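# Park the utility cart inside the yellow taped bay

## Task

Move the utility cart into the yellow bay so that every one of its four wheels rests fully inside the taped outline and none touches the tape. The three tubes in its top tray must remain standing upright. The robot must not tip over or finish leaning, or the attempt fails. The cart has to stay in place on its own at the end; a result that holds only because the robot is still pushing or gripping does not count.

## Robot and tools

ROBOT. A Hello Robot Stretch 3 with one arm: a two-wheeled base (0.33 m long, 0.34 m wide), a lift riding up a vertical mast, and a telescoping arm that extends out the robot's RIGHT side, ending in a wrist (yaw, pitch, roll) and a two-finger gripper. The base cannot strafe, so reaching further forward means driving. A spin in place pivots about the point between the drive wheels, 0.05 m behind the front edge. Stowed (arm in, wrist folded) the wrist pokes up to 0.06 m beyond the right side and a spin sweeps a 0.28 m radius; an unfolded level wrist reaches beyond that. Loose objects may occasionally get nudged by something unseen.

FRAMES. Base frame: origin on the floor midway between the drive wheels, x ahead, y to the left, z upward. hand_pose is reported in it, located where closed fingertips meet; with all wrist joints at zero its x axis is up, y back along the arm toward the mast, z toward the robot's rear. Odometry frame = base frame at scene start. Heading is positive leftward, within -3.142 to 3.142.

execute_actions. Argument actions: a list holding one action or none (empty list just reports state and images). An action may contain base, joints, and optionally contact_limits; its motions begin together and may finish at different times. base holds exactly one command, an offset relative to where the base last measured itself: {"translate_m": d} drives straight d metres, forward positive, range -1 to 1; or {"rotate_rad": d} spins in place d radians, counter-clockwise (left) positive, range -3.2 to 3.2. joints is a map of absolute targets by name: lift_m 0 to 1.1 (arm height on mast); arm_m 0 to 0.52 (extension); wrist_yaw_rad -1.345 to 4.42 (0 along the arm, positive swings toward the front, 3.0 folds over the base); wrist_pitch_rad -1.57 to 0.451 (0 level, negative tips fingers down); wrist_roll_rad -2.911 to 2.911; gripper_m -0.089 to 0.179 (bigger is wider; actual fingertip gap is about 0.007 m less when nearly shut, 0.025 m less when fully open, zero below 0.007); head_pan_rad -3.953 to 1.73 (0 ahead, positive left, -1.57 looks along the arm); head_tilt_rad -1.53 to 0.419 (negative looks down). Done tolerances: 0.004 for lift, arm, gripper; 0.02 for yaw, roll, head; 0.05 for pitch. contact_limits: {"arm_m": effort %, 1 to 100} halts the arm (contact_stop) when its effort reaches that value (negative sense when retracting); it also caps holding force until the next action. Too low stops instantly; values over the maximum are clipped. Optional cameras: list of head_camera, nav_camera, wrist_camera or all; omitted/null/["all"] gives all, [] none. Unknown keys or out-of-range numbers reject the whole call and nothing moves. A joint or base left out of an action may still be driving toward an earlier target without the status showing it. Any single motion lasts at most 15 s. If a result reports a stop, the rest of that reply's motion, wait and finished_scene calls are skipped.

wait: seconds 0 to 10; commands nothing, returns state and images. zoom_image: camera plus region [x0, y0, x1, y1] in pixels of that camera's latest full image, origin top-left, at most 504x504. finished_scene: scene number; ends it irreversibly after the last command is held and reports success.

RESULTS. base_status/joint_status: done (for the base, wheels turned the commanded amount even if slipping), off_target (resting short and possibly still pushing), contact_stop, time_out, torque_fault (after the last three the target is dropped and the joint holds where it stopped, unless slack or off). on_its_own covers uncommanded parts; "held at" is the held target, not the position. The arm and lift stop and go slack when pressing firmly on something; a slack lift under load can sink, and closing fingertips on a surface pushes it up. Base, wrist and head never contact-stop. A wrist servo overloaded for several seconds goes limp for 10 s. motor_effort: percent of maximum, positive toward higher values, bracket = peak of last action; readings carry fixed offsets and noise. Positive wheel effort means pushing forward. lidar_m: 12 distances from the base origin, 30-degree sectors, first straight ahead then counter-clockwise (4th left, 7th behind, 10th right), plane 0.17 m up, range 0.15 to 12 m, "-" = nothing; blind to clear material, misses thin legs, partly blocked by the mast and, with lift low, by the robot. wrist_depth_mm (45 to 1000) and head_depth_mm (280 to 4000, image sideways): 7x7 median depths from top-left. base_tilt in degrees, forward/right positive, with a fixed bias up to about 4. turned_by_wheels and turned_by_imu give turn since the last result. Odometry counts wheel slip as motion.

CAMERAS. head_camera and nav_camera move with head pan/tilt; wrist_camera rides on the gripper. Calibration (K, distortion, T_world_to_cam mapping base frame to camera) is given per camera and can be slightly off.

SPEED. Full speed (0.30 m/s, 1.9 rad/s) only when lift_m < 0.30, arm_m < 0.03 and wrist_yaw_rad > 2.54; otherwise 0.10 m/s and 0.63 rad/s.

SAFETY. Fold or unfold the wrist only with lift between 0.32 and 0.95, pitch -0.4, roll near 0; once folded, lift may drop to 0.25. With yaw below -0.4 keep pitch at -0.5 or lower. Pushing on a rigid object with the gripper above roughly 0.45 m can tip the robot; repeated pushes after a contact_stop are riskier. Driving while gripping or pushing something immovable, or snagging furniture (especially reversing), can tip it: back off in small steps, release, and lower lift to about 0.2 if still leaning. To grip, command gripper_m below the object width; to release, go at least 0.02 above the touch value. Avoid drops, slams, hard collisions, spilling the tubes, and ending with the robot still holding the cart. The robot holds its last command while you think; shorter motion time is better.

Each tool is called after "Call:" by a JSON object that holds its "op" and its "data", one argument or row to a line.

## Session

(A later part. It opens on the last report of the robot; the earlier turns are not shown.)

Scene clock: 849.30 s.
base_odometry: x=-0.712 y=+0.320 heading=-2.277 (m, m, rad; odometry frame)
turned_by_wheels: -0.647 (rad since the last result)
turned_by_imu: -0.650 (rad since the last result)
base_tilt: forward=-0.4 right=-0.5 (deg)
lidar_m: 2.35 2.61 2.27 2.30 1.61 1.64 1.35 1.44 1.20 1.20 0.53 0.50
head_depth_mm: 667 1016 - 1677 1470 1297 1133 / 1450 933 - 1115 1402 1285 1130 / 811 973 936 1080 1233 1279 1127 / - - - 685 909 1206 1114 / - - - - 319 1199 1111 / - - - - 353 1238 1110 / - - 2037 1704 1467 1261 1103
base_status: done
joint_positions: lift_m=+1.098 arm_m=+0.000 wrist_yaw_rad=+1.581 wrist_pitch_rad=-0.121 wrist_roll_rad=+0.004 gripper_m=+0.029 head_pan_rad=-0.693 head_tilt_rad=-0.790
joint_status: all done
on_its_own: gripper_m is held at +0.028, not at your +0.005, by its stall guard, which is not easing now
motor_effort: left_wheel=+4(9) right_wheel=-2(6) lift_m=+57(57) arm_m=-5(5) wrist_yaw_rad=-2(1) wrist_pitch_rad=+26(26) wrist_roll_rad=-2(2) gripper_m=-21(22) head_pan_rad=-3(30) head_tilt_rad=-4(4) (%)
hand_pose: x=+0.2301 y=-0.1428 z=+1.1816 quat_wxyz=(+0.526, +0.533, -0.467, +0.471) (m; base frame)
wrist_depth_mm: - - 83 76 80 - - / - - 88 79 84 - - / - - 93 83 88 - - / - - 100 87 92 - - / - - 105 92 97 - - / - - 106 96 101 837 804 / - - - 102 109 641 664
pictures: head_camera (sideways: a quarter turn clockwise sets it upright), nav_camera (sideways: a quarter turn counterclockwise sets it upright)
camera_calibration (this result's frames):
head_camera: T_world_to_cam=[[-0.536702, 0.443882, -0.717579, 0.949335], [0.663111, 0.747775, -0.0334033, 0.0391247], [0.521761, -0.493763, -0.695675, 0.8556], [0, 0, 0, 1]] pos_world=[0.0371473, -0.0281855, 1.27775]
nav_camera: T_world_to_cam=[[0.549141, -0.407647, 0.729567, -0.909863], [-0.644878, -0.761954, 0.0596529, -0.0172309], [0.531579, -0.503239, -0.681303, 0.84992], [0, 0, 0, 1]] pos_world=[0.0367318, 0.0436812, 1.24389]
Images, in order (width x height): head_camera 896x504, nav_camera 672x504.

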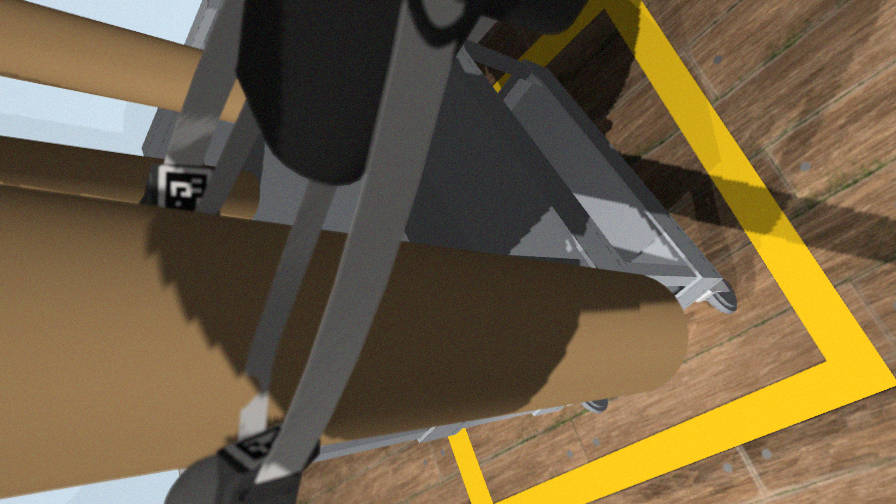

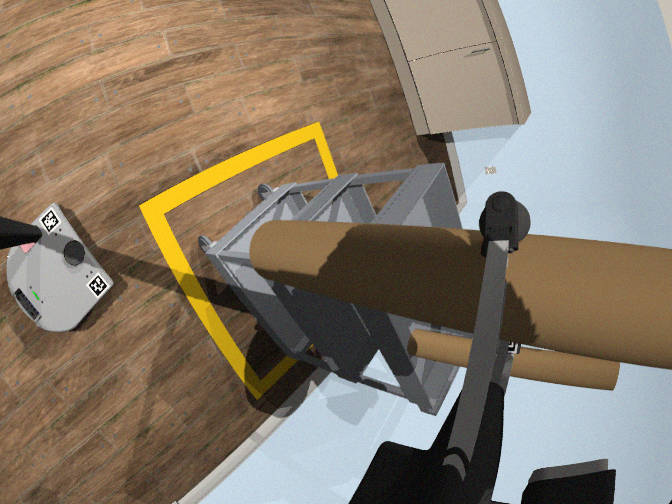

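Call:
{"op": "execute_actions", "data": {
  "actions": [
    {"base":{"translate_m":0.6},"joints":{"head_pan_rad":-1.45,"head_tilt_rad":-0.75}}
  ],
  "cameras": ["nav_camera","head_camera"]
}}

Scene clock: 859.17 s.
base_odometry: x=-1.102 y=-0.136 heading=-2.277 (m, m, rad; odometry frame)
turned_by_wheels: +0.000 (rad since the last result)
turned_by_imu: -0.002 (rad since the last result)
base_tilt: forward=-0.5 right=-0.4 (deg)
lidar_m: 1.76 1.96 2.47 2.18 2.41 2.07 1.96 1.60 0.34 0.33 0.34 1.77
head_depth_mm: - - - - 598 617 1125 / 1048 - - - 593 812 934 / 1103 1230 - 667 590 811 1000 / 579 657 - - 538 822 1017 / 1146 1265 - - 529 819 1034 / 1175 - - - 532 799 1053 / - - - - 543 1252 1119
base_status: done
joint_positions: lift_m=+1.098 arm_m=+0.000 wrist_yaw_rad=+1.581 wrist_pitch_rad=-0.121 wrist_roll_rad=+0.004 gripper_m=+0.029 head_pan_rad=-1.443 head_tilt_rad=-0.754
joint_status: all done
on_its_own: gripper_m is held at +0.028, not at your +0.005, by its stall guard, which is not easing now
motor_effort: left_wheel=+4(9) right_wheel=-4(3) lift_m=+57(57) arm_m=-4(5) wrist_yaw_rad=-2(1) wrist_pitch_rad=+26(26) wrist_roll_rad=-2(2) gripper_m=-22(22) head_pan_rad=-2(31) head_tilt_rad=+2(9) (%)
hand_pose: x=+0.2301 y=-0.1428 z=+1.1816 quat_wxyz=(+0.526, +0.533, -0.467, +0.471) (m; base frame)
wrist_depth_mm: - - 83 76 80 - - / - - 88 79 84 - - / - - 94 83 88 - - / - - 100 87 92 - - / - - 105 91 97 - - / - - 106 97 101 - - / - - - 102 109 - -
pictures: head_camera (sideways: a quarter turn clockwise sets it upright), nav_camera (sideways: a quarter turn counterclockwise sets it upright)
camera_calibration (this result's frames):
head_camera: T_world_to_cam=[[-0.086835, 0.664773, -0.741982, 0.978393], [0.995049, 0.0940128, -0.0322218, 0.0355632], [0.0483356, -0.741106, -0.669646, 0.824632], [0, 0, 0, 1]] pos_world=[0.00971264, -0.0426132, 1.27931]
nav_camera: T_world_to_cam=[[0.120581, -0.646322, 0.753477, -0.938412], [-0.991494, -0.115872, 0.0592786, -0.014632], [0.0489937, -0.754216, -0.654797, 0.818386], [0, 0, 0, 1]] pos_world=[0.0585516, 0.00902793, 1.24382]
Images, in order (width x height): head_camera 896x504, nav_camera 672x504.

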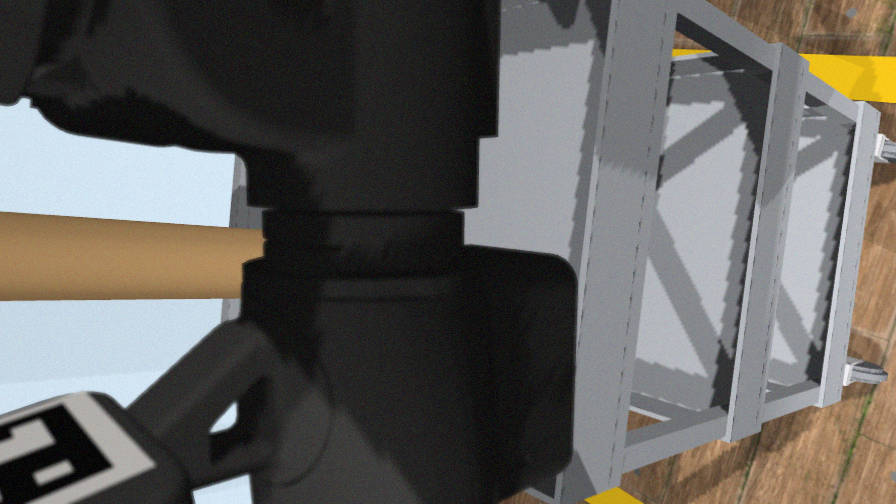

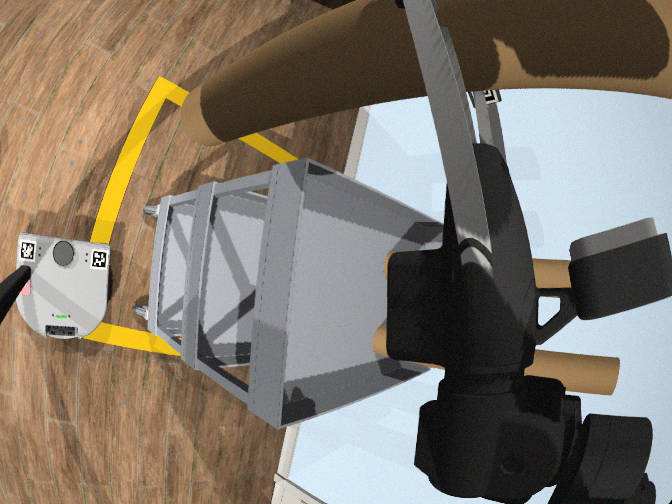

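Call:
{"op": "execute_actions", "data": {
  "actions": [
    {"joints":{"wrist_pitch_rad":0.2}}
  ],
  "cameras": []
}}

Call:
{"op": "execute_actions", "data": {
  "actions": [
    {"joints":{"wrist_yaw_rad":0.7}}
  ],
  "cameras": ["nav_camera","head_camera"]
}}

Scene clock: 863.10 s.
base_odometry: x=-1.102 y=-0.136 heading=-2.277 (m, m, rad; odometry frame)
turned_by_wheels: +0.000 (rad since the last result)
turned_by_imu: +0.000 (rad since the last result)
base_tilt: forward=-0.3 right=-0.6 (deg)
lidar_m: 1.76 1.96 2.47 2.18 2.40 2.07 1.96 1.60 0.34 0.33 0.34 1.77
head_depth_mm: - - - - 596 618 1124 / 1050 - - - 595 812 931 / 1103 1212 - 667 591 809 1003 / 579 640 - 691 588 820 1017 / 1138 - - - 549 822 1030 / - - - - 551 801 1046 / - - - - 554 1247 1114
base_status: not commanded
joint_positions: lift_m=+1.098 arm_m=+0.000 wrist_yaw_rad=+1.581 wrist_pitch_rad=+0.127 wrist_roll_rad=+0.004 gripper_m=+0.029 head_pan_rad=-1.443 head_tilt_rad=-0.754
joint_status: wrist_pitch_rad off_target (ended at +0.127, target +0.200)
on_its_own: gripper_m is held at +0.028, not at your +0.005, by its stall guard, which is not easing now
motor_effort: left_wheel=+3(4) right_wheel=-3(3) lift_m=+56(57) arm_m=-4(5) wrist_yaw_rad=-1(2) wrist_pitch_rad=+27(33) wrist_roll_rad=-2(2) gripper_m=-22(22) head_pan_rad=-2(3) head_tilt_rad=+2(2) (%)
hand_pose: x=+0.2359 y=-0.1427 z=+1.2450 quat_wxyz=(+0.464, +0.471, -0.529, +0.532) (m; base frame)
wrist_depth_mm: - - 81 75 78 - - / - - 87 78 82 - - / - - 92 82 86 - - / - - 99 86 91 - - / - - 104 91 96 - - / - - 105 96 101 - - / - - - 101 109 - -
pictures: none
No camera images: the call's "cameras" was empty. Leave "cameras" out to get every camera's image.

Scene clock: 864.50 s.
base_odometry: x=-1.102 y=-0.136 heading=-2.277 (m, m, rad; odometry frame)
turned_by_wheels: +0.000 (rad since the last result)
turned_by_imu: +0.000 (rad since the last result)
base_tilt: forward=-0.4 right=-0.4 (deg)
lidar_m: 1.76 1.95 2.47 2.18 2.40 2.07 1.96 1.59 0.34 0.33 0.34 1.76
head_depth_mm: - - - - 596 617 1123 / 1054 - - - 593 813 932 / 1082 - - 697 590 809 1001 / - - - 714 587 821 1018 / - - - 711 552 817 1034 / - 312 740 671 593 800 1046 / - 291 338 449 554 1252 1115
base_status: not commanded
joint_positions: lift_m=+1.098 arm_m=+0.000 wrist_yaw_rad=+0.702 wrist_pitch_rad=+0.127 wrist_roll_rad=+0.004 gripper_m=+0.029 head_pan_rad=-1.443 head_tilt_rad=-0.754
joint_status: all done
on_its_own: gripper_m is held at +0.028, not at your +0.005, by its stall guard, which is not easing now
motor_effort: left_wheel=+4(3) right_wheel=-3(3) lift_m=+56(56) arm_m=-4(4) wrist_yaw_rad=-2(7) wrist_pitch_rad=+27(27) wrist_roll_rad=-2(2) gripper_m=-22(22) head_pan_rad=-3(3) head_tilt_rad=+2(2) (%)
hand_pose: x=+0.1447 y=-0.3418 z=+1.2450 quat_wxyz=(+0.646, +0.201, -0.679, +0.284) (m; base frame)
wrist_depth_mm: - - 82 75 78 - 892 / - - 86 78 82 - 844 / - - 92 82 86 - 394 / - - 99 86 91 - 393 / - - 103 90 96 - 389 / - - 105 96 101 - 386 / - - - 101 109 - 389
pictures: head_camera (sideways: a quarter turn clockwise sets it upright), nav_camera (sideways: a quarter turn counterclockwise sets it upright)
camera_calibration (this result's frames):
head_camera: T_world_to_cam=[[-0.0868341, 0.664767, -0.741987, 0.9784], [0.995049, 0.0940122, -0.0322215, 0.0355629], [0.0483359, -0.741111, -0.66964, 0.824624], [0, 0, 0, 1]] pos_world=[0.00971265, -0.0426133, 1.27931]
nav_camera: T_world_to_cam=[[0.12058, -0.646317, 0.753482, -0.938418], [-0.991494, -0.115871, 0.0592785, -0.0146319], [0.0489941, -0.75422, -0.654791, 0.818379], [0, 0, 0, 1]] pos_world=[0.0585517, 0.00902748, 1.24382]
Images, in order (width x height): head_camera 896x504, nav_camera 672x504.

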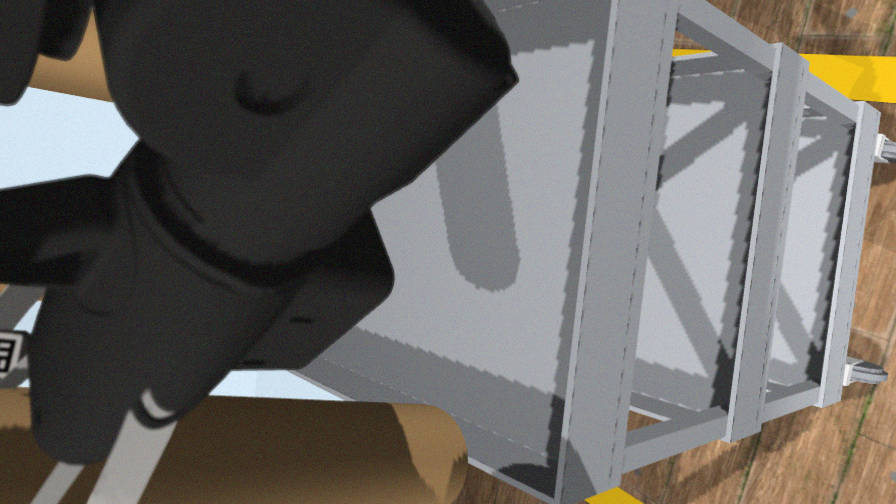

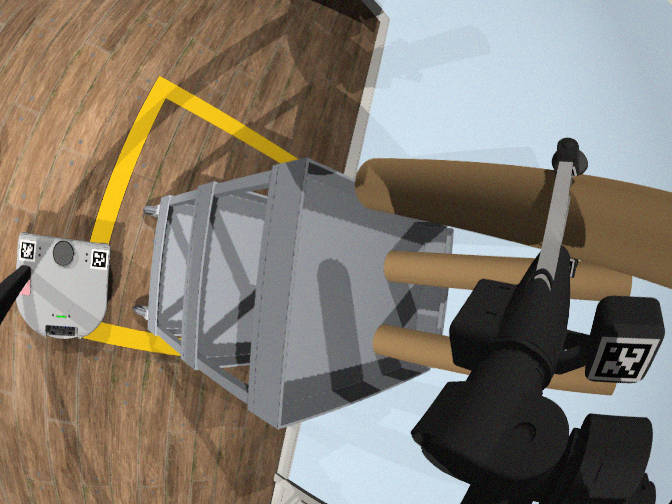

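Call:
{"op": "execute_actions", "data": {
  "actions": [
    {"joints":{"wrist_yaw_rad":0.0}}
  ],
  "cameras": ["nav_camera"]
}}

Call:
{"op": "execute_actions", "data": {
  "actions": [
    {"joints":{"wrist_pitch_rad":-0.05,"arm_m":0.09}}
  ]
}}

Scene clock: 868.37 s.
base_odometry: x=-1.102 y=-0.136 heading=-2.277 (m, m, rad; odometry frame)
turned_by_wheels: +0.000 (rad since the last result)
turned_by_imu: +0.000 (rad since the last result)
base_tilt: forward=-0.3 right=-0.4 (deg)
lidar_m: 1.76 1.95 2.47 2.17 2.40 2.07 1.95 1.59 0.34 0.33 0.34 1.77
head_depth_mm: - - - - 598 616 1126 / - - - - 593 813 933 / - 347 413 677 590 812 1000 / 583 663 753 713 587 823 1019 / 1147 1262 869 710 551 819 1034 / 1194 1365 1498 684 562 799 1053 / 1238 1414 1653 1802 556 1250 1112
base_status: not commanded
joint_positions: lift_m=+1.098 arm_m=+0.000 wrist_yaw_rad=+0.002 wrist_pitch_rad=+0.127 wrist_roll_rad=+0.003 gripper_m=+0.029 head_pan_rad=-1.443 head_tilt_rad=-0.754
joint_status: all done
on_its_own: gripper_m is held at +0.028, not at your +0.005, by its stall guard, which is not easing now
motor_effort: left_wheel=+2(4) right_wheel=-2(3) lift_m=+56(56) arm_m=-4(4) wrist_yaw_rad=-2(6) wrist_pitch_rad=+27(27) wrist_roll_rad=-2(2) gripper_m=-22(22) head_pan_rad=-3(3) head_tilt_rad=+2(2) (%)
hand_pose: x=-0.0209 y=-0.4026 z=+1.2450 quat_wxyz=(+0.705, -0.044, -0.707, +0.045) (m; base frame)
wrist_depth_mm: - - 81 75 78 987 979 / - - 86 78 82 - 955 / - - 92 82 86 998 970 / - - 98 86 91 - 980 / - - 104 90 96 - 944 / - - 105 96 101 995 955 / - - - 101 109 - 973
pictures: nav_camera (sideways: a quarter turn counterclockwise sets it upright)
camera_calibration (this result's frames):
nav_camera: T_world_to_cam=[[0.120581, -0.646316, 0.753482, -0.938419], [-0.991494, -0.115871, 0.0592785, -0.0146319], [0.0489944, -0.754221, -0.65479, 0.818378], [0, 0, 0, 1]] pos_world=[0.0585517, 0.00902744, 1.24382]
Images, in order (width x height): nav_camera 672x504.

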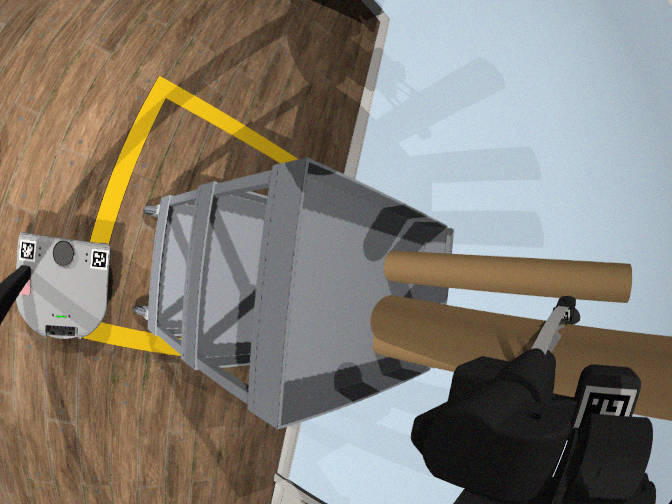

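Scene clock: 870.27 s.
base_odometry: x=-1.102 y=-0.136 heading=-2.277 (m, m, rad; odometry frame)
turned_by_wheels: +0.000 (rad since the last result)
turned_by_imu: +0.000 (rad since the last result)
base_tilt: forward=-0.6 right=-0.5 (deg)
lidar_m: 1.76 1.95 2.47 2.18 2.41 2.07 1.95 1.60 0.34 0.33 0.34 1.77
head_depth_mm: - - 896 707 597 617 1124 / - - 735 722 593 812 930 / 340 397 447 529 590 812 1002 / 572 661 757 694 587 822 1019 / 1153 1267 871 708 554 820 1039 / 1198 1367 1501 685 560 799 1048 / 1234 1412 1663 1814 557 1256 1111
base_status: not commanded
joint_positions: lift_m=+1.098 arm_m=+0.090 wrist_yaw_rad=+0.002 wrist_pitch_rad=-0.121 wrist_roll_rad=+0.003 gripper_m=+0.029 head_pan_rad=-1.443 head_tilt_rad=-0.754
joint_status: wrist_pitch_rad off_target (ended at -0.121, target -0.050); the others done
on_its_own: gripper_m is held at +0.028, not at your +0.005, by its stall guard, which is not easing now
motor_effort: left_wheel=+3(3) right_wheel=-3(2) lift_m=+56(57) arm_m=+4(3) wrist_yaw_rad=-2(3) wrist_pitch_rad=+26(31) wrist_roll_rad=-2(2) gripper_m=-21(21) head_pan_rad=-3(2) head_tilt_rad=+2(2) (%)
hand_pose: x=-0.0210 y=-0.4860 z=+1.1815 quat_wxyz=(+0.705, +0.044, -0.707, -0.043) (m; base frame)
wrist_depth_mm: - 1000 86 79 83 852 821 / - - 91 82 86 879 844 / - - 96 85 90 906 888 / - - 102 89 94 935 877 / - - 106 93 98 999 924 / - - 107 97 102 986 981 / - - 424 102 109 - 987
pictures: head_camera (sideways: a quarter turn clockwise sets it upright), nav_camera (sideways: a quarter turn counterclockwise sets it upright), wrist_camera
camera_calibration (this result's frames):
head_camera: T_world_to_cam=[[-0.0867395, 0.664621, -0.742129, 0.978585], [0.995061, 0.0938939, -0.0322144, 0.0355535], [0.048271, -0.741258, -0.669482, 0.82442], [0, 0, 0, 1]] pos_world=[0.00970848, -0.0426185, 1.27932]
nav_camera: T_world_to_cam=[[0.120488, -0.646172, 0.753621, -0.938599], [-0.991508, -0.115748, 0.0592761, -0.0146287], [0.0489273, -0.754364, -0.654631, 0.818171], [0, 0, 0, 1]] pos_world=[0.0585543, 0.00900937, 1.24382]
wrist_camera: T_world_to_cam=[[-0.998731, -0.00401164, -0.0502121, 0.0439543], [0.0475396, 0.254486, -0.965907, 1.30492], [0.0166531, -0.967068, -0.253972, -0.00971018], [0, 0, 0, 1]] pos_world=[-0.0179753, -0.341298, 1.26017]
Images, in order (width x height): head_camera 896x504, nav_camera 672x504, wrist_camera 644x364.

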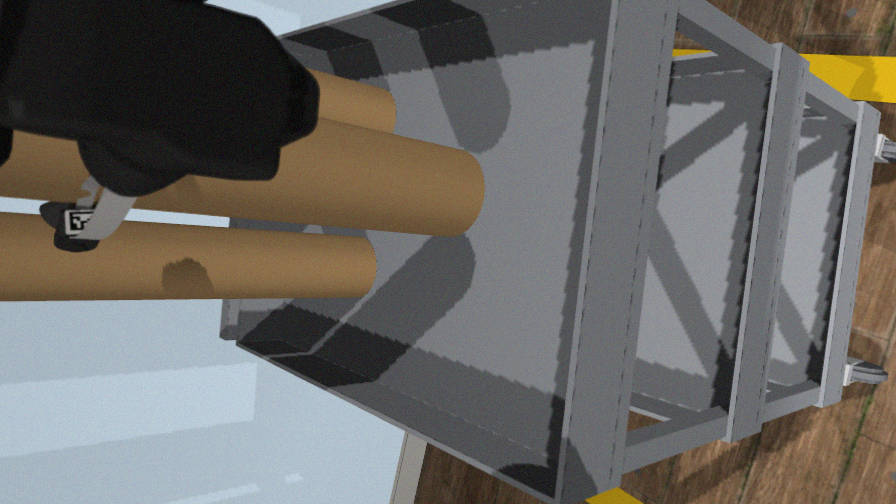

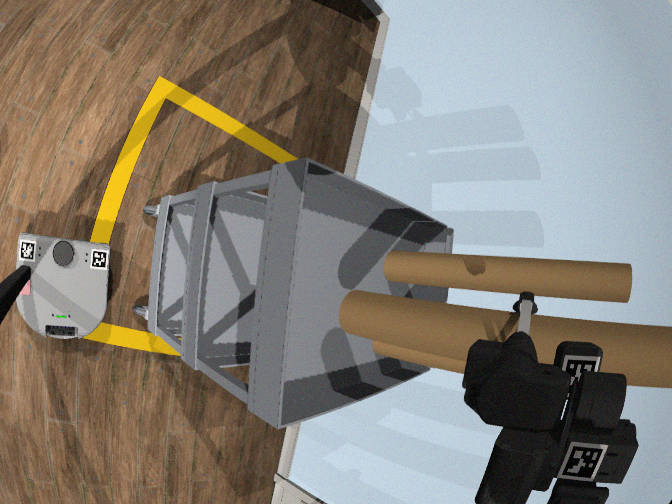

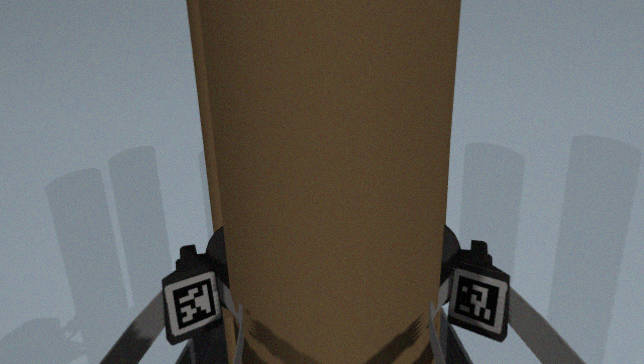

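Call:
{"op": "execute_actions", "data": {
  "actions": [
    {"joints":{"lift_m":1.04}}
  ],
  "cameras": ["head_camera"]
}}

Call:
{"op": "execute_actions", "data": {
  "actions": [
    {"joints":{"lift_m":1.025}}
  ],
  "cameras": ["head_camera"]
}}

Scene clock: 873.97 s.
base_odometry: x=-1.102 y=-0.136 heading=-2.277 (m, m, rad; odometry frame)
turned_by_wheels: +0.000 (rad since the last result)
turned_by_imu: +0.000 (rad since the last result)
base_tilt: forward=-0.4 right=-0.5 (deg)
lidar_m: 1.76 1.96 2.46 2.18 2.41 2.08 1.96 1.59 0.34 0.33 0.34 1.77
head_depth_mm: 522 - - 696 596 615 1122 / 315 - - 683 593 814 929 / 348 394 454 543 590 811 1001 / 578 654 757 693 588 822 1020 / 1148 1271 871 709 553 822 1033 / 1198 1359 1500 684 562 801 1052 / 1230 1419 1656 1814 555 1253 1112
base_status: not commanded
joint_positions: lift_m=+1.040 arm_m=+0.090 wrist_yaw_rad=+0.002 wrist_pitch_rad=-0.121 wrist_roll_rad=+0.003 gripper_m=+0.029 head_pan_rad=-1.443 head_tilt_rad=-0.754
joint_status: all done
on_its_own: gripper_m is held at +0.028, not at your +0.005, by its stall guard, which is not easing now
motor_effort: left_wheel=+4(3) right_wheel=-2(3) lift_m=+21(52) arm_m=+4(4) wrist_yaw_rad=-1(2) wrist_pitch_rad=+26(26) wrist_roll_rad=-2(2) gripper_m=-22(21) head_pan_rad=-3(3) head_tilt_rad=+2(2) (%)
hand_pose: x=-0.0210 y=-0.4860 z=+1.1244 quat_wxyz=(+0.705, +0.044, -0.707, -0.042) (m; base frame)
wrist_depth_mm: - - 86 79 83 847 813 / - - 91 82 86 910 859 / - - 96 85 90 911 860 / - - 102 89 95 971 904 / - - 107 93 98 997 959 / - - 107 97 102 - 957 / - - 423 102 109 - -
pictures: head_camera (sideways: a quarter turn clockwise sets it upright)
camera_calibration (this result's frames):
head_camera: T_world_to_cam=[[-0.0867396, 0.664621, -0.742129, 0.978585], [0.995061, 0.093894, -0.0322144, 0.0355535], [0.0482711, -0.741258, -0.669482, 0.82442], [0, 0, 0, 1]] pos_world=[0.00970849, -0.0426185, 1.27932]
Images, in order (width x height): head_camera 896x504.

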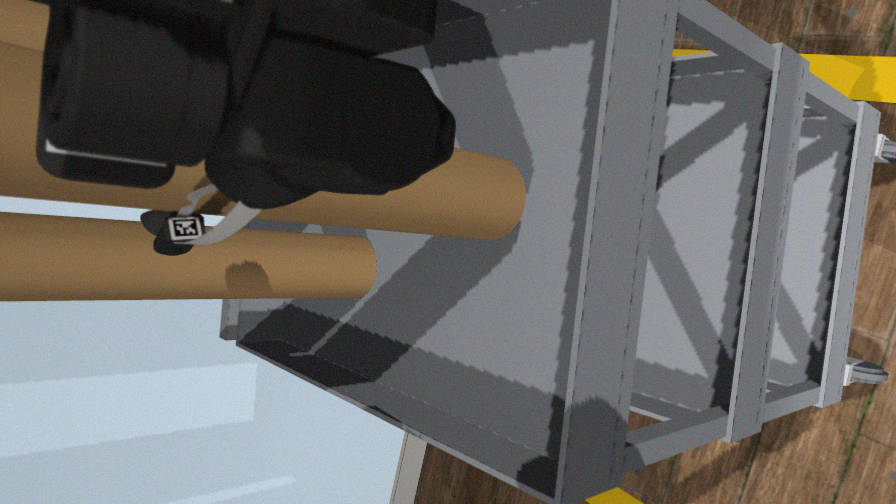

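Scene clock: 874.80 s.
base_odometry: x=-1.102 y=-0.136 heading=-2.277 (m, m, rad; odometry frame)
turned_by_wheels: +0.000 (rad since the last result)
turned_by_imu: +0.000 (rad since the last result)
base_tilt: forward=-0.6 right=-0.3 (deg)
lidar_m: 1.76 1.96 2.47 2.17 2.40 2.07 1.95 1.59 0.34 0.33 0.34 1.77
head_depth_mm: 533 - - 684 598 618 1124 / 322 - - 681 595 812 934 / 340 396 - 555 589 810 1003 / 578 652 757 692 587 823 1016 / 1151 1263 870 711 553 821 1033 / 1197 1368 1501 686 562 799 1053 / 1235 1413 1653 1805 556 1247 1118
base_status: not commanded
joint_positions: lift_m=+1.025 arm_m=+0.090 wrist_yaw_rad=+0.002 wrist_pitch_rad=-0.121 wrist_roll_rad=+0.003 gripper_m=+0.029 head_pan_rad=-1.443 head_tilt_rad=-0.754
joint_status: all done
on_its_own: gripper_m is held at +0.028, not at your +0.005, by its stall guard, which is not easing now
motor_effort: left_wheel=+3(3) right_wheel=-2(1) lift_m=+21(22) arm_m=+4(4) wrist_yaw_rad=-2(2) wrist_pitch_rad=+26(26) wrist_roll_rad=-2(2) gripper_m=-22(21) head_pan_rad=-3(2) head_tilt_rad=+2(2) (%)
hand_pose: x=-0.0210 y=-0.4860 z=+1.1094 quat_wxyz=(+0.705, +0.044, -0.707, -0.042) (m; base frame)
wrist_depth_mm: - 994 86 79 83 846 819 / - - 91 82 86 879 844 / - - 96 85 90 928 872 / - - 102 89 94 932 909 / - - 106 93 98 983 929 / - - 107 97 102 - 970 / - - 427 102 109 767 -
pictures: head_camera (sideways: a quarter turn clockwise sets it upright)
camera_calibration (this result's frames):
head_camera: T_world_to_cam=[[-0.0867394, 0.664621, -0.742129, 0.978585], [0.995061, 0.0938938, -0.0322144, 0.0355535], [0.0482709, -0.741258, -0.669482, 0.82442], [0, 0, 0, 1]] pos_world=[0.00970848, -0.0426185, 1.27932]
Images, in order (width x height): head_camera 896x504.

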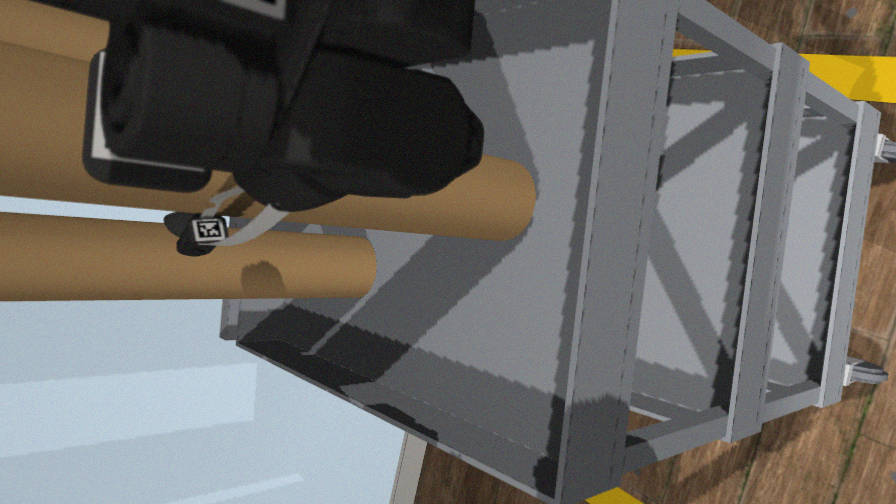

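Call:
{"op": "execute_actions", "data": {
  "actions": [
    {"joints":{"lift_m":1.012}}
  ],
  "cameras": []
}}

Call:
{"op": "execute_actions", "data": {
  "actions": [
    {"joints":{"lift_m":1.0}}
  ],
  "cameras": ["head_camera"]
}}

Scene clock: 877.43 s.
base_odometry: x=-1.102 y=-0.136 heading=-2.277 (m, m, rad; odometry frame)
turned_by_wheels: +0.000 (rad since the last result)
turned_by_imu: +0.000 (rad since the last result)
base_tilt: forward=-0.4 right=-0.4 (deg)
lidar_m: 1.76 1.96 2.47 2.19 2.40 2.07 1.96 1.59 0.34 0.33 0.34 1.77
head_depth_mm: 539 - - - 598 617 1124 / 328 - - - 594 813 931 / 345 402 - 550 591 811 1002 / 578 653 758 692 586 821 1021 / 1151 1262 871 710 553 819 1035 / 1200 1367 1502 684 562 801 1049 / 1233 1414 1652 1798 556 1250 1119
base_status: not commanded
joint_positions: lift_m=+1.012 arm_m=+0.090 wrist_yaw_rad=+0.002 wrist_pitch_rad=-0.121 wrist_roll_rad=+0.003 gripper_m=+0.029 head_pan_rad=-1.443 head_tilt_rad=-0.754
joint_status: all done
on_its_own: gripper_m is held at +0.028, not at your +0.005, by its stall guard, which is not easing now
motor_effort: left_wheel=+3(3) right_wheel=-2(2) lift_m=+21(21) arm_m=+4(4) wrist_yaw_rad=-2(1) wrist_pitch_rad=+26(26) wrist_roll_rad=-2(2) gripper_m=-22(22) head_pan_rad=-3(2) head_tilt_rad=+2(1) (%)
hand_pose: x=-0.0210 y=-0.4860 z=+1.0964 quat_wxyz=(+0.705, +0.044, -0.707, -0.042) (m; base frame)
wrist_depth_mm: - 996 86 79 83 868 821 / - - 91 82 86 869 852 / - - 96 85 90 905 899 / - - 103 89 94 939 892 / - - 107 93 98 982 918 / - - 107 97 102 - 961 / - - 421 102 109 534 975
pictures: none
No camera images: the call's "cameras" was empty. Leave "cameras" out to get every camera's image.

Scene clock: 878.20 s.
base_odometry: x=-1.102 y=-0.136 heading=-2.277 (m, m, rad; odometry frame)
turned_by_wheels: +0.000 (rad since the last result)
turned_by_imu: +0.000 (rad since the last result)
base_tilt: forward=-0.6 right=-0.5 (deg)
lidar_m: 1.76 1.96 2.47 2.18 2.40 2.08 1.96 1.60 0.34 0.33 0.34 1.77
head_depth_mm: 544 - - - 588 617 1129 / 330 - - - 594 814 932 / 347 393 - - 590 810 1002 / 579 652 759 692 587 825 1019 / 1152 1272 869 711 554 821 1033 / 1199 1366 1500 685 561 799 1051 / 1235 1411 1654 1808 557 1246 1113
base_status: not commanded
joint_positions: lift_m=+1.001 arm_m=+0.090 wrist_yaw_rad=+0.002 wrist_pitch_rad=-0.082 wrist_roll_rad=+0.003 gripper_m=+0.029 head_pan_rad=-1.443 head_tilt_rad=-0.754
joint_status: all done
on_its_own: gripper_m is held at +0.028, not at your +0.005, by its stall guard, which is not easing now
motor_effort: left_wheel=+3(3) right_wheel=-3(2) lift_m=+16(21) arm_m=+3(4) wrist_yaw_rad=-1(2) wrist_pitch_rad=+12(26) wrist_roll_rad=-2(2) gripper_m=-21(22) head_pan_rad=-3(2) head_tilt_rad=+2(2) (%)
hand_pose: x=-0.0210 y=-0.4879 z=+1.0943 quat_wxyz=(+0.706, +0.030, -0.707, -0.029) (m; base frame)
wrist_depth_mm: - - 91 82 87 858 838 / - - 95 85 90 886 848 / - - 100 88 94 906 883 / - - 106 91 97 912 880 / - - 109 95 100 963 922 / - - 108 98 103 974 940 / - - 405 102 109 758 975
pictures: head_camera (sideways: a quarter turn clockwise sets it upright)
camera_calibration (this result's frames):
head_camera: T_world_to_cam=[[-0.0867393, 0.664621, -0.742129, 0.978585], [0.995061, 0.0938937, -0.0322144, 0.0355535], [0.0482708, -0.741258, -0.669483, 0.82442], [0, 0, 0, 1]] pos_world=[0.00970847, -0.0426185, 1.27932]
Images, in order (width x height): head_camera 896x504.

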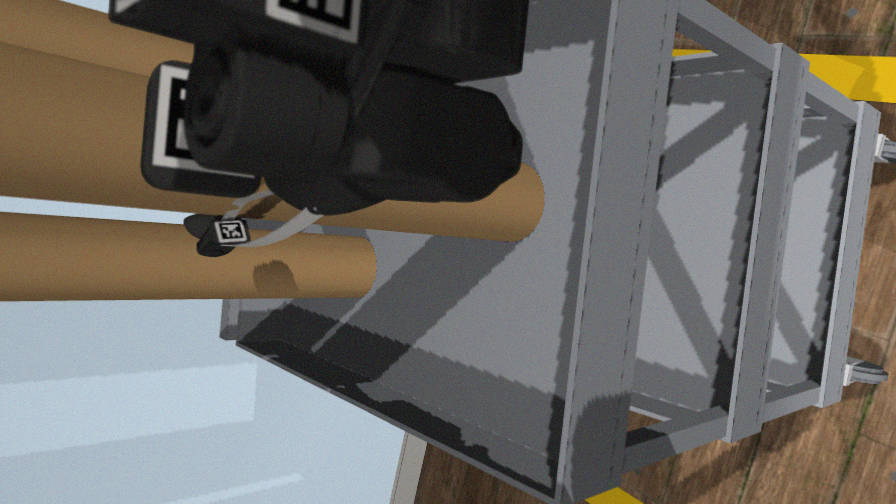

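Landed. Release.

Call:
{"op": "execute_actions", "data": {
  "actions": [
    {"joints":{"wrist_pitch_rad":-0.082,"gripper_m":0.07}}
  ],
  "cameras": []
}}

Call:
{"op": "execute_actions", "data": {
  "actions": [
    {"joints":{"gripper_m":0.13}}
  ],
  "cameras": ["wrist_camera"]
}}

Call:
{"op": "execute_actions", "data": {
  "actions": [
    {"joints":{"arm_m":0.0}}
  ]
}}

Scene clock: 881.10 s.
base_odometry: x=-1.102 y=-0.136 heading=-2.277 (m, m, rad; odometry frame)
turned_by_wheels: +0.000 (rad since the last result)
turned_by_imu: +0.000 (rad since the last result)
base_tilt: forward=-0.3 right=-0.4 (deg)
lidar_m: 1.76 1.96 2.47 2.18 2.40 2.08 1.96 1.60 0.34 0.33 0.34 1.77
head_depth_mm: 544 - - - 589 616 1122 / 330 - - - 594 813 930 / 347 393 - - 589 812 1001 / 579 651 760 693 587 825 1020 / 1150 1266 870 712 554 821 1031 / 1199 1364 1500 684 561 801 1052 / 1235 1409 1654 1815 556 1252 1116
base_status: not commanded
joint_positions: lift_m=+1.001 arm_m=+0.090 wrist_yaw_rad=+0.002 wrist_pitch_rad=-0.087 wrist_roll_rad=+0.003 gripper_m=+0.070 head_pan_rad=-1.443 head_tilt_rad=-0.754
joint_status: all done
motor_effort: left_wheel=+3(2) right_wheel=-2(3) lift_m=+16(16) arm_m=+3(4) wrist_yaw_rad=-2(2) wrist_pitch_rad=+2(11) wrist_roll_rad=-2(2) gripper_m=-8(73) head_pan_rad=-2(3) head_tilt_rad=+2(2) (%)
hand_pose: x=-0.0210 y=-0.4877 z=+1.0930 quat_wxyz=(+0.706, +0.032, -0.707, -0.031) (m; base frame)
wrist_depth_mm: - - 91 82 87 857 826 / - - 95 85 90 882 845 / - - 100 88 94 937 879 / - - 106 91 98 905 889 / - - 107 95 100 973 936 / - - 107 98 103 979 959 / - - 266 102 109 531 977
pictures: none
No camera images: the call's "cameras" was empty. Leave "cameras" out to get every camera's image.

Scene clock: 882.20 s.
base_odometry: x=-1.102 y=-0.136 heading=-2.277 (m, m, rad; odometry frame)
turned_by_wheels: +0.000 (rad since the last result)
turned_by_imu: +0.000 (rad since the last result)
base_tilt: forward=-0.4 right=-0.4 (deg)
lidar_m: 1.76 1.96 2.47 2.18 2.40 2.07 1.95 1.60 0.34 0.33 0.34 1.77
head_depth_mm: 548 - - - 590 615 1130 / 348 - - - 595 813 933 / 355 392 - - 591 810 1002 / 578 639 758 692 588 822 1016 / 1148 1264 870 711 552 820 1037 / 1195 1367 1499 685 562 801 1050 / 1230 1411 1664 1817 557 1248 1117
base_status: not commanded
joint_positions: lift_m=+1.001 arm_m=+0.090 wrist_yaw_rad=+0.002 wrist_pitch_rad=-0.096 wrist_roll_rad=+0.003 gripper_m=+0.130 head_pan_rad=-1.443 head_tilt_rad=-0.754
joint_status: all done
motor_effort: left_wheel=+4(3) right_wheel=-3(3) lift_m=+16(16) arm_m=+4(4) wrist_yaw_rad=-2(2) wrist_pitch_rad=+6(6) wrist_roll_rad=-2(2) gripper_m=-1(87) head_pan_rad=-3(2) head_tilt_rad=+2(2) (%)
hand_pose: x=-0.0210 y=-0.4873 z=+1.0908 quat_wxyz=(+0.705, +0.035, -0.707, -0.034) (m; base frame)
wrist_depth_mm: - - 100 95 112 862 833 / - - 104 98 116 876 843 / - - 109 101 120 918 873 / - - 114 104 124 941 888 / - - 118 107 129 971 922 / - - 124 111 134 - 947 / - 543 138 115 140 - 953
pictures: wrist_camera
camera_calibration (this result's frames):
wrist_camera: T_world_to_cam=[[-0.998728, -0.00525738, -0.0501441, 0.0387119], [0.0475914, 0.23008, -0.972007, 1.21242], [0.0166474, -0.973157, -0.229537, -0.0636468], [0, 0, 0, 1]] pos_world=[-0.0179784, -0.340689, 1.16581]
Images, in order (width x height): wrist_camera 644x364.

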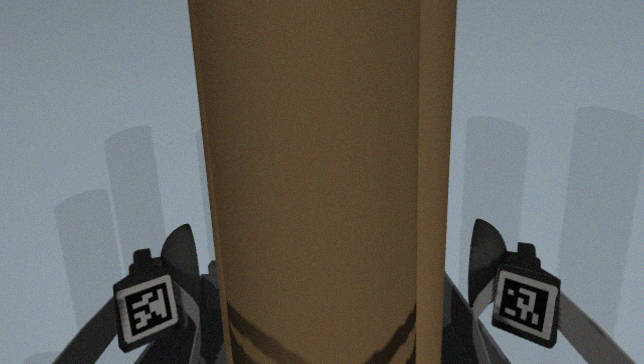

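Scene clock: 884.10 s.
base_odometry: x=-1.102 y=-0.136 heading=-2.277 (m, m, rad; odometry frame)
turned_by_wheels: +0.000 (rad since the last result)
turned_by_imu: +0.000 (rad since the last result)
base_tilt: forward=-0.4 right=-0.4 (deg)
lidar_m: 1.76 1.95 2.48 2.17 2.40 2.07 1.95 1.59 0.34 0.33 0.34 1.77
head_depth_mm: 549 1107 - - - - 1123 / 340 395 - - - - 930 / 351 390 - - - 779 999 / 579 659 772 692 588 822 1016 / 1152 1269 869 710 551 818 1035 / 1198 1362 1503 685 561 799 1051 / 1232 1416 1649 1805 556 1257 1118
base_status: not commanded
joint_positions: lift_m=+1.001 arm_m=+0.000 wrist_yaw_rad=+0.002 wrist_pitch_rad=-0.097 wrist_roll_rad=+0.003 gripper_m=+0.130 head_pan_rad=-1.443 head_tilt_rad=-0.754
joint_status: all done
motor_effort: left_wheel=+3(2) right_wheel=-3(3) lift_m=+16(16) arm_m=-4(8) wrist_yaw_rad=-2(2) wrist_pitch_rad=+6(6) wrist_roll_rad=-2(2) gripper_m=+0(1) head_pan_rad=-3(3) head_tilt_rad=+2(2) (%)
hand_pose: x=-0.0210 y=-0.3981 z=+1.0906 quat_wxyz=(+0.705, +0.035, -0.707, -0.034) (m; base frame)
wrist_depth_mm: - - 432 176 416 984 899 / - - 444 181 429 967 921 / - - 460 187 447 994 975 / - - 485 194 463 - 955 / - - 767 200 478 - - / - - 597 207 490 - - / - 546 549 216 514 - -
pictures: head_camera (sideways: a quarter turn clockwise sets it upright), nav_camera (sideways: a quarter turn counterclockwise sets it upright), wrist_camera
camera_calibration (this result's frames):
head_camera: T_world_to_cam=[[-0.086733, 0.664573, -0.742172, 0.978642], [0.995061, 0.0938913, -0.0322122, 0.0355506], [0.0482762, -0.741301, -0.669434, 0.824357], [0, 0, 0, 1]] pos_world=[0.00970865, -0.04262, 1.27932]
nav_camera: T_world_to_cam=[[0.120481, -0.646123, 0.753664, -0.938655], [-0.991509, -0.115743, 0.0592753, -0.0146277], [0.0489324, -0.754406, -0.654582, 0.818107], [0, 0, 0, 1]] pos_world=[0.0585547, 0.0090056, 1.24382]
wrist_camera: T_world_to_cam=[[-0.998728, -0.00521858, -0.0501467, 0.0391893], [0.0475902, 0.230822, -0.971832, 1.19181], [0.0166465, -0.972982, -0.23028, 0.0239933], [0, 0, 0, 1]] pos_world=[-0.0179785, -0.251546, 1.16573]
Images, in order (width x height): head_camera 896x504, nav_camera 672x504, wrist_camera 644x364.

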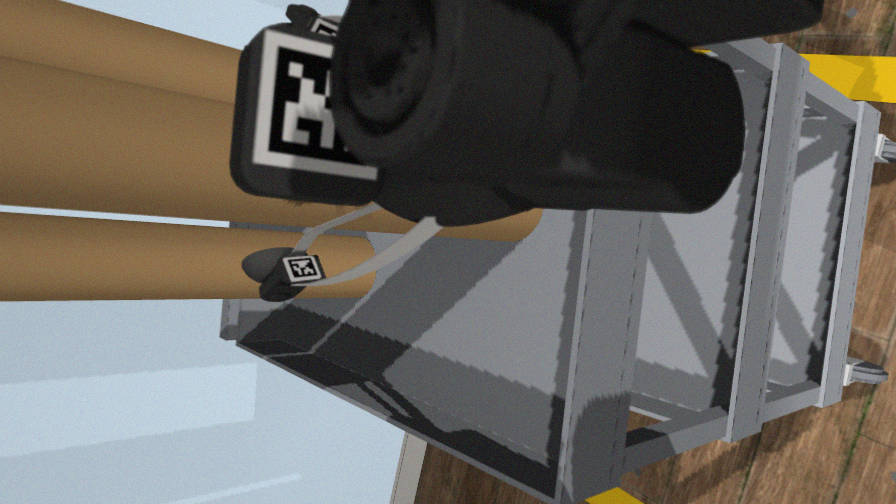

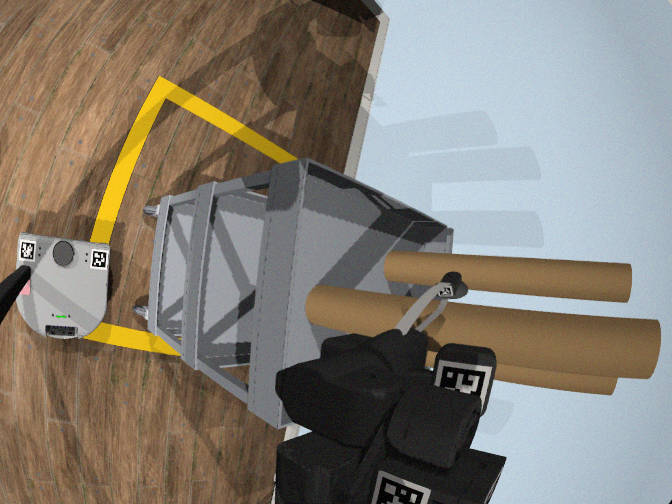

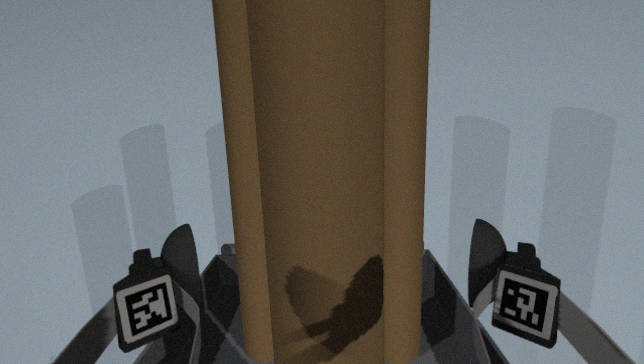

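Call:
{"op": "execute_actions", "data": {
  "actions": [
    {"joints":{"wrist_yaw_rad":1.57,"head_pan_rad":-1.57,"head_tilt_rad":-1.2}}
  ],
  "cameras": ["nav_camera"]
}}

Call:
{"op": "finished_scene", "data": {
  "scene": 1
}}

Scene clock: 889.83 s.
base_odometry: x=-1.102 y=-0.136 heading=-2.277 (m, m, rad; odometry frame)
turned_by_wheels: +0.000 (rad since the last result)
turned_by_imu: -0.001 (rad since the last result)
base_tilt: forward=-0.5 right=-0.3 (deg)
lidar_m: 1.76 1.95 2.47 2.18 2.41 2.07 1.96 1.60 0.34 0.33 0.34 1.77
head_depth_mm: - 590 554 1375 1277 1184 1103 / - - 828 895 1269 1185 1096 / - - 909 881 1238 - 1073 / 433 - - 872 1247 - - / 659 616 - 868 1234 1153 1071 / 666 620 - 857 1221 1152 1077 / 677 - - 1300 1230 1143 1073
base_status: not commanded
joint_positions: lift_m=+1.001 arm_m=+0.000 wrist_yaw_rad=+1.566 wrist_pitch_rad=-0.097 wrist_roll_rad=+0.003 gripper_m=+0.130 head_pan_rad=-1.563 head_tilt_rad=-1.185
joint_status: all done
motor_effort: left_wheel=+3(3) right_wheel=-3(3) lift_m=+16(16) arm_m=-4(4) wrist_yaw_rad=+2(4) wrist_pitch_rad=+6(6) wrist_roll_rad=-2(2) gripper_m=+0(0) head_pan_rad=-3(12) head_tilt_rad=-7(31) (%)
hand_pose: x=+0.2313 y=-0.1466 z=+1.0906 quat_wxyz=(+0.524, +0.523, -0.477, +0.473) (m; base frame)
wrist_depth_mm: - - - - - - - / - - - - - - - / - - - - - - - / - - - - - - - / - - - - - - - / - - - - - - - / - - - - - - -
pictures: nav_camera (sideways: a quarter turn counterclockwise sets it upright)
camera_calibration (this result's frames):
nav_camera: T_world_to_cam=[[0.0444213, -0.910724, 0.410621, -0.491255], [-0.998029, -0.0222202, 0.0586849, -0.0137856], [-0.0443216, -0.412418, -0.909916, 1.15065], [0, 0, 0, 1]] pos_world=[0.0590623, 0.0268442, 1.24952]
Images, in order (width x height): nav_camera 672x504.

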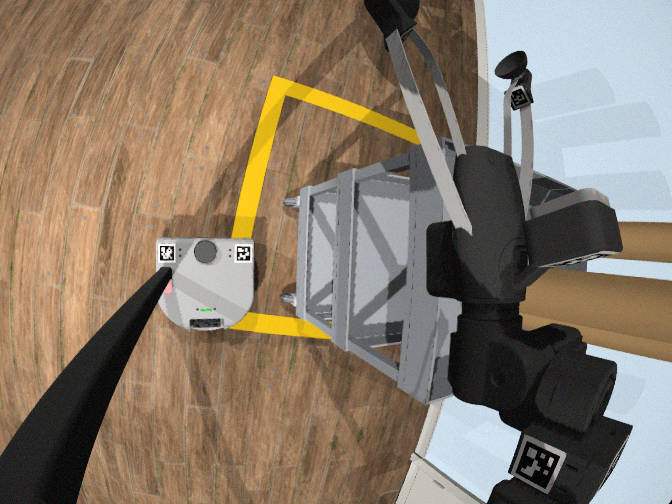

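The scene is finished: the task was done.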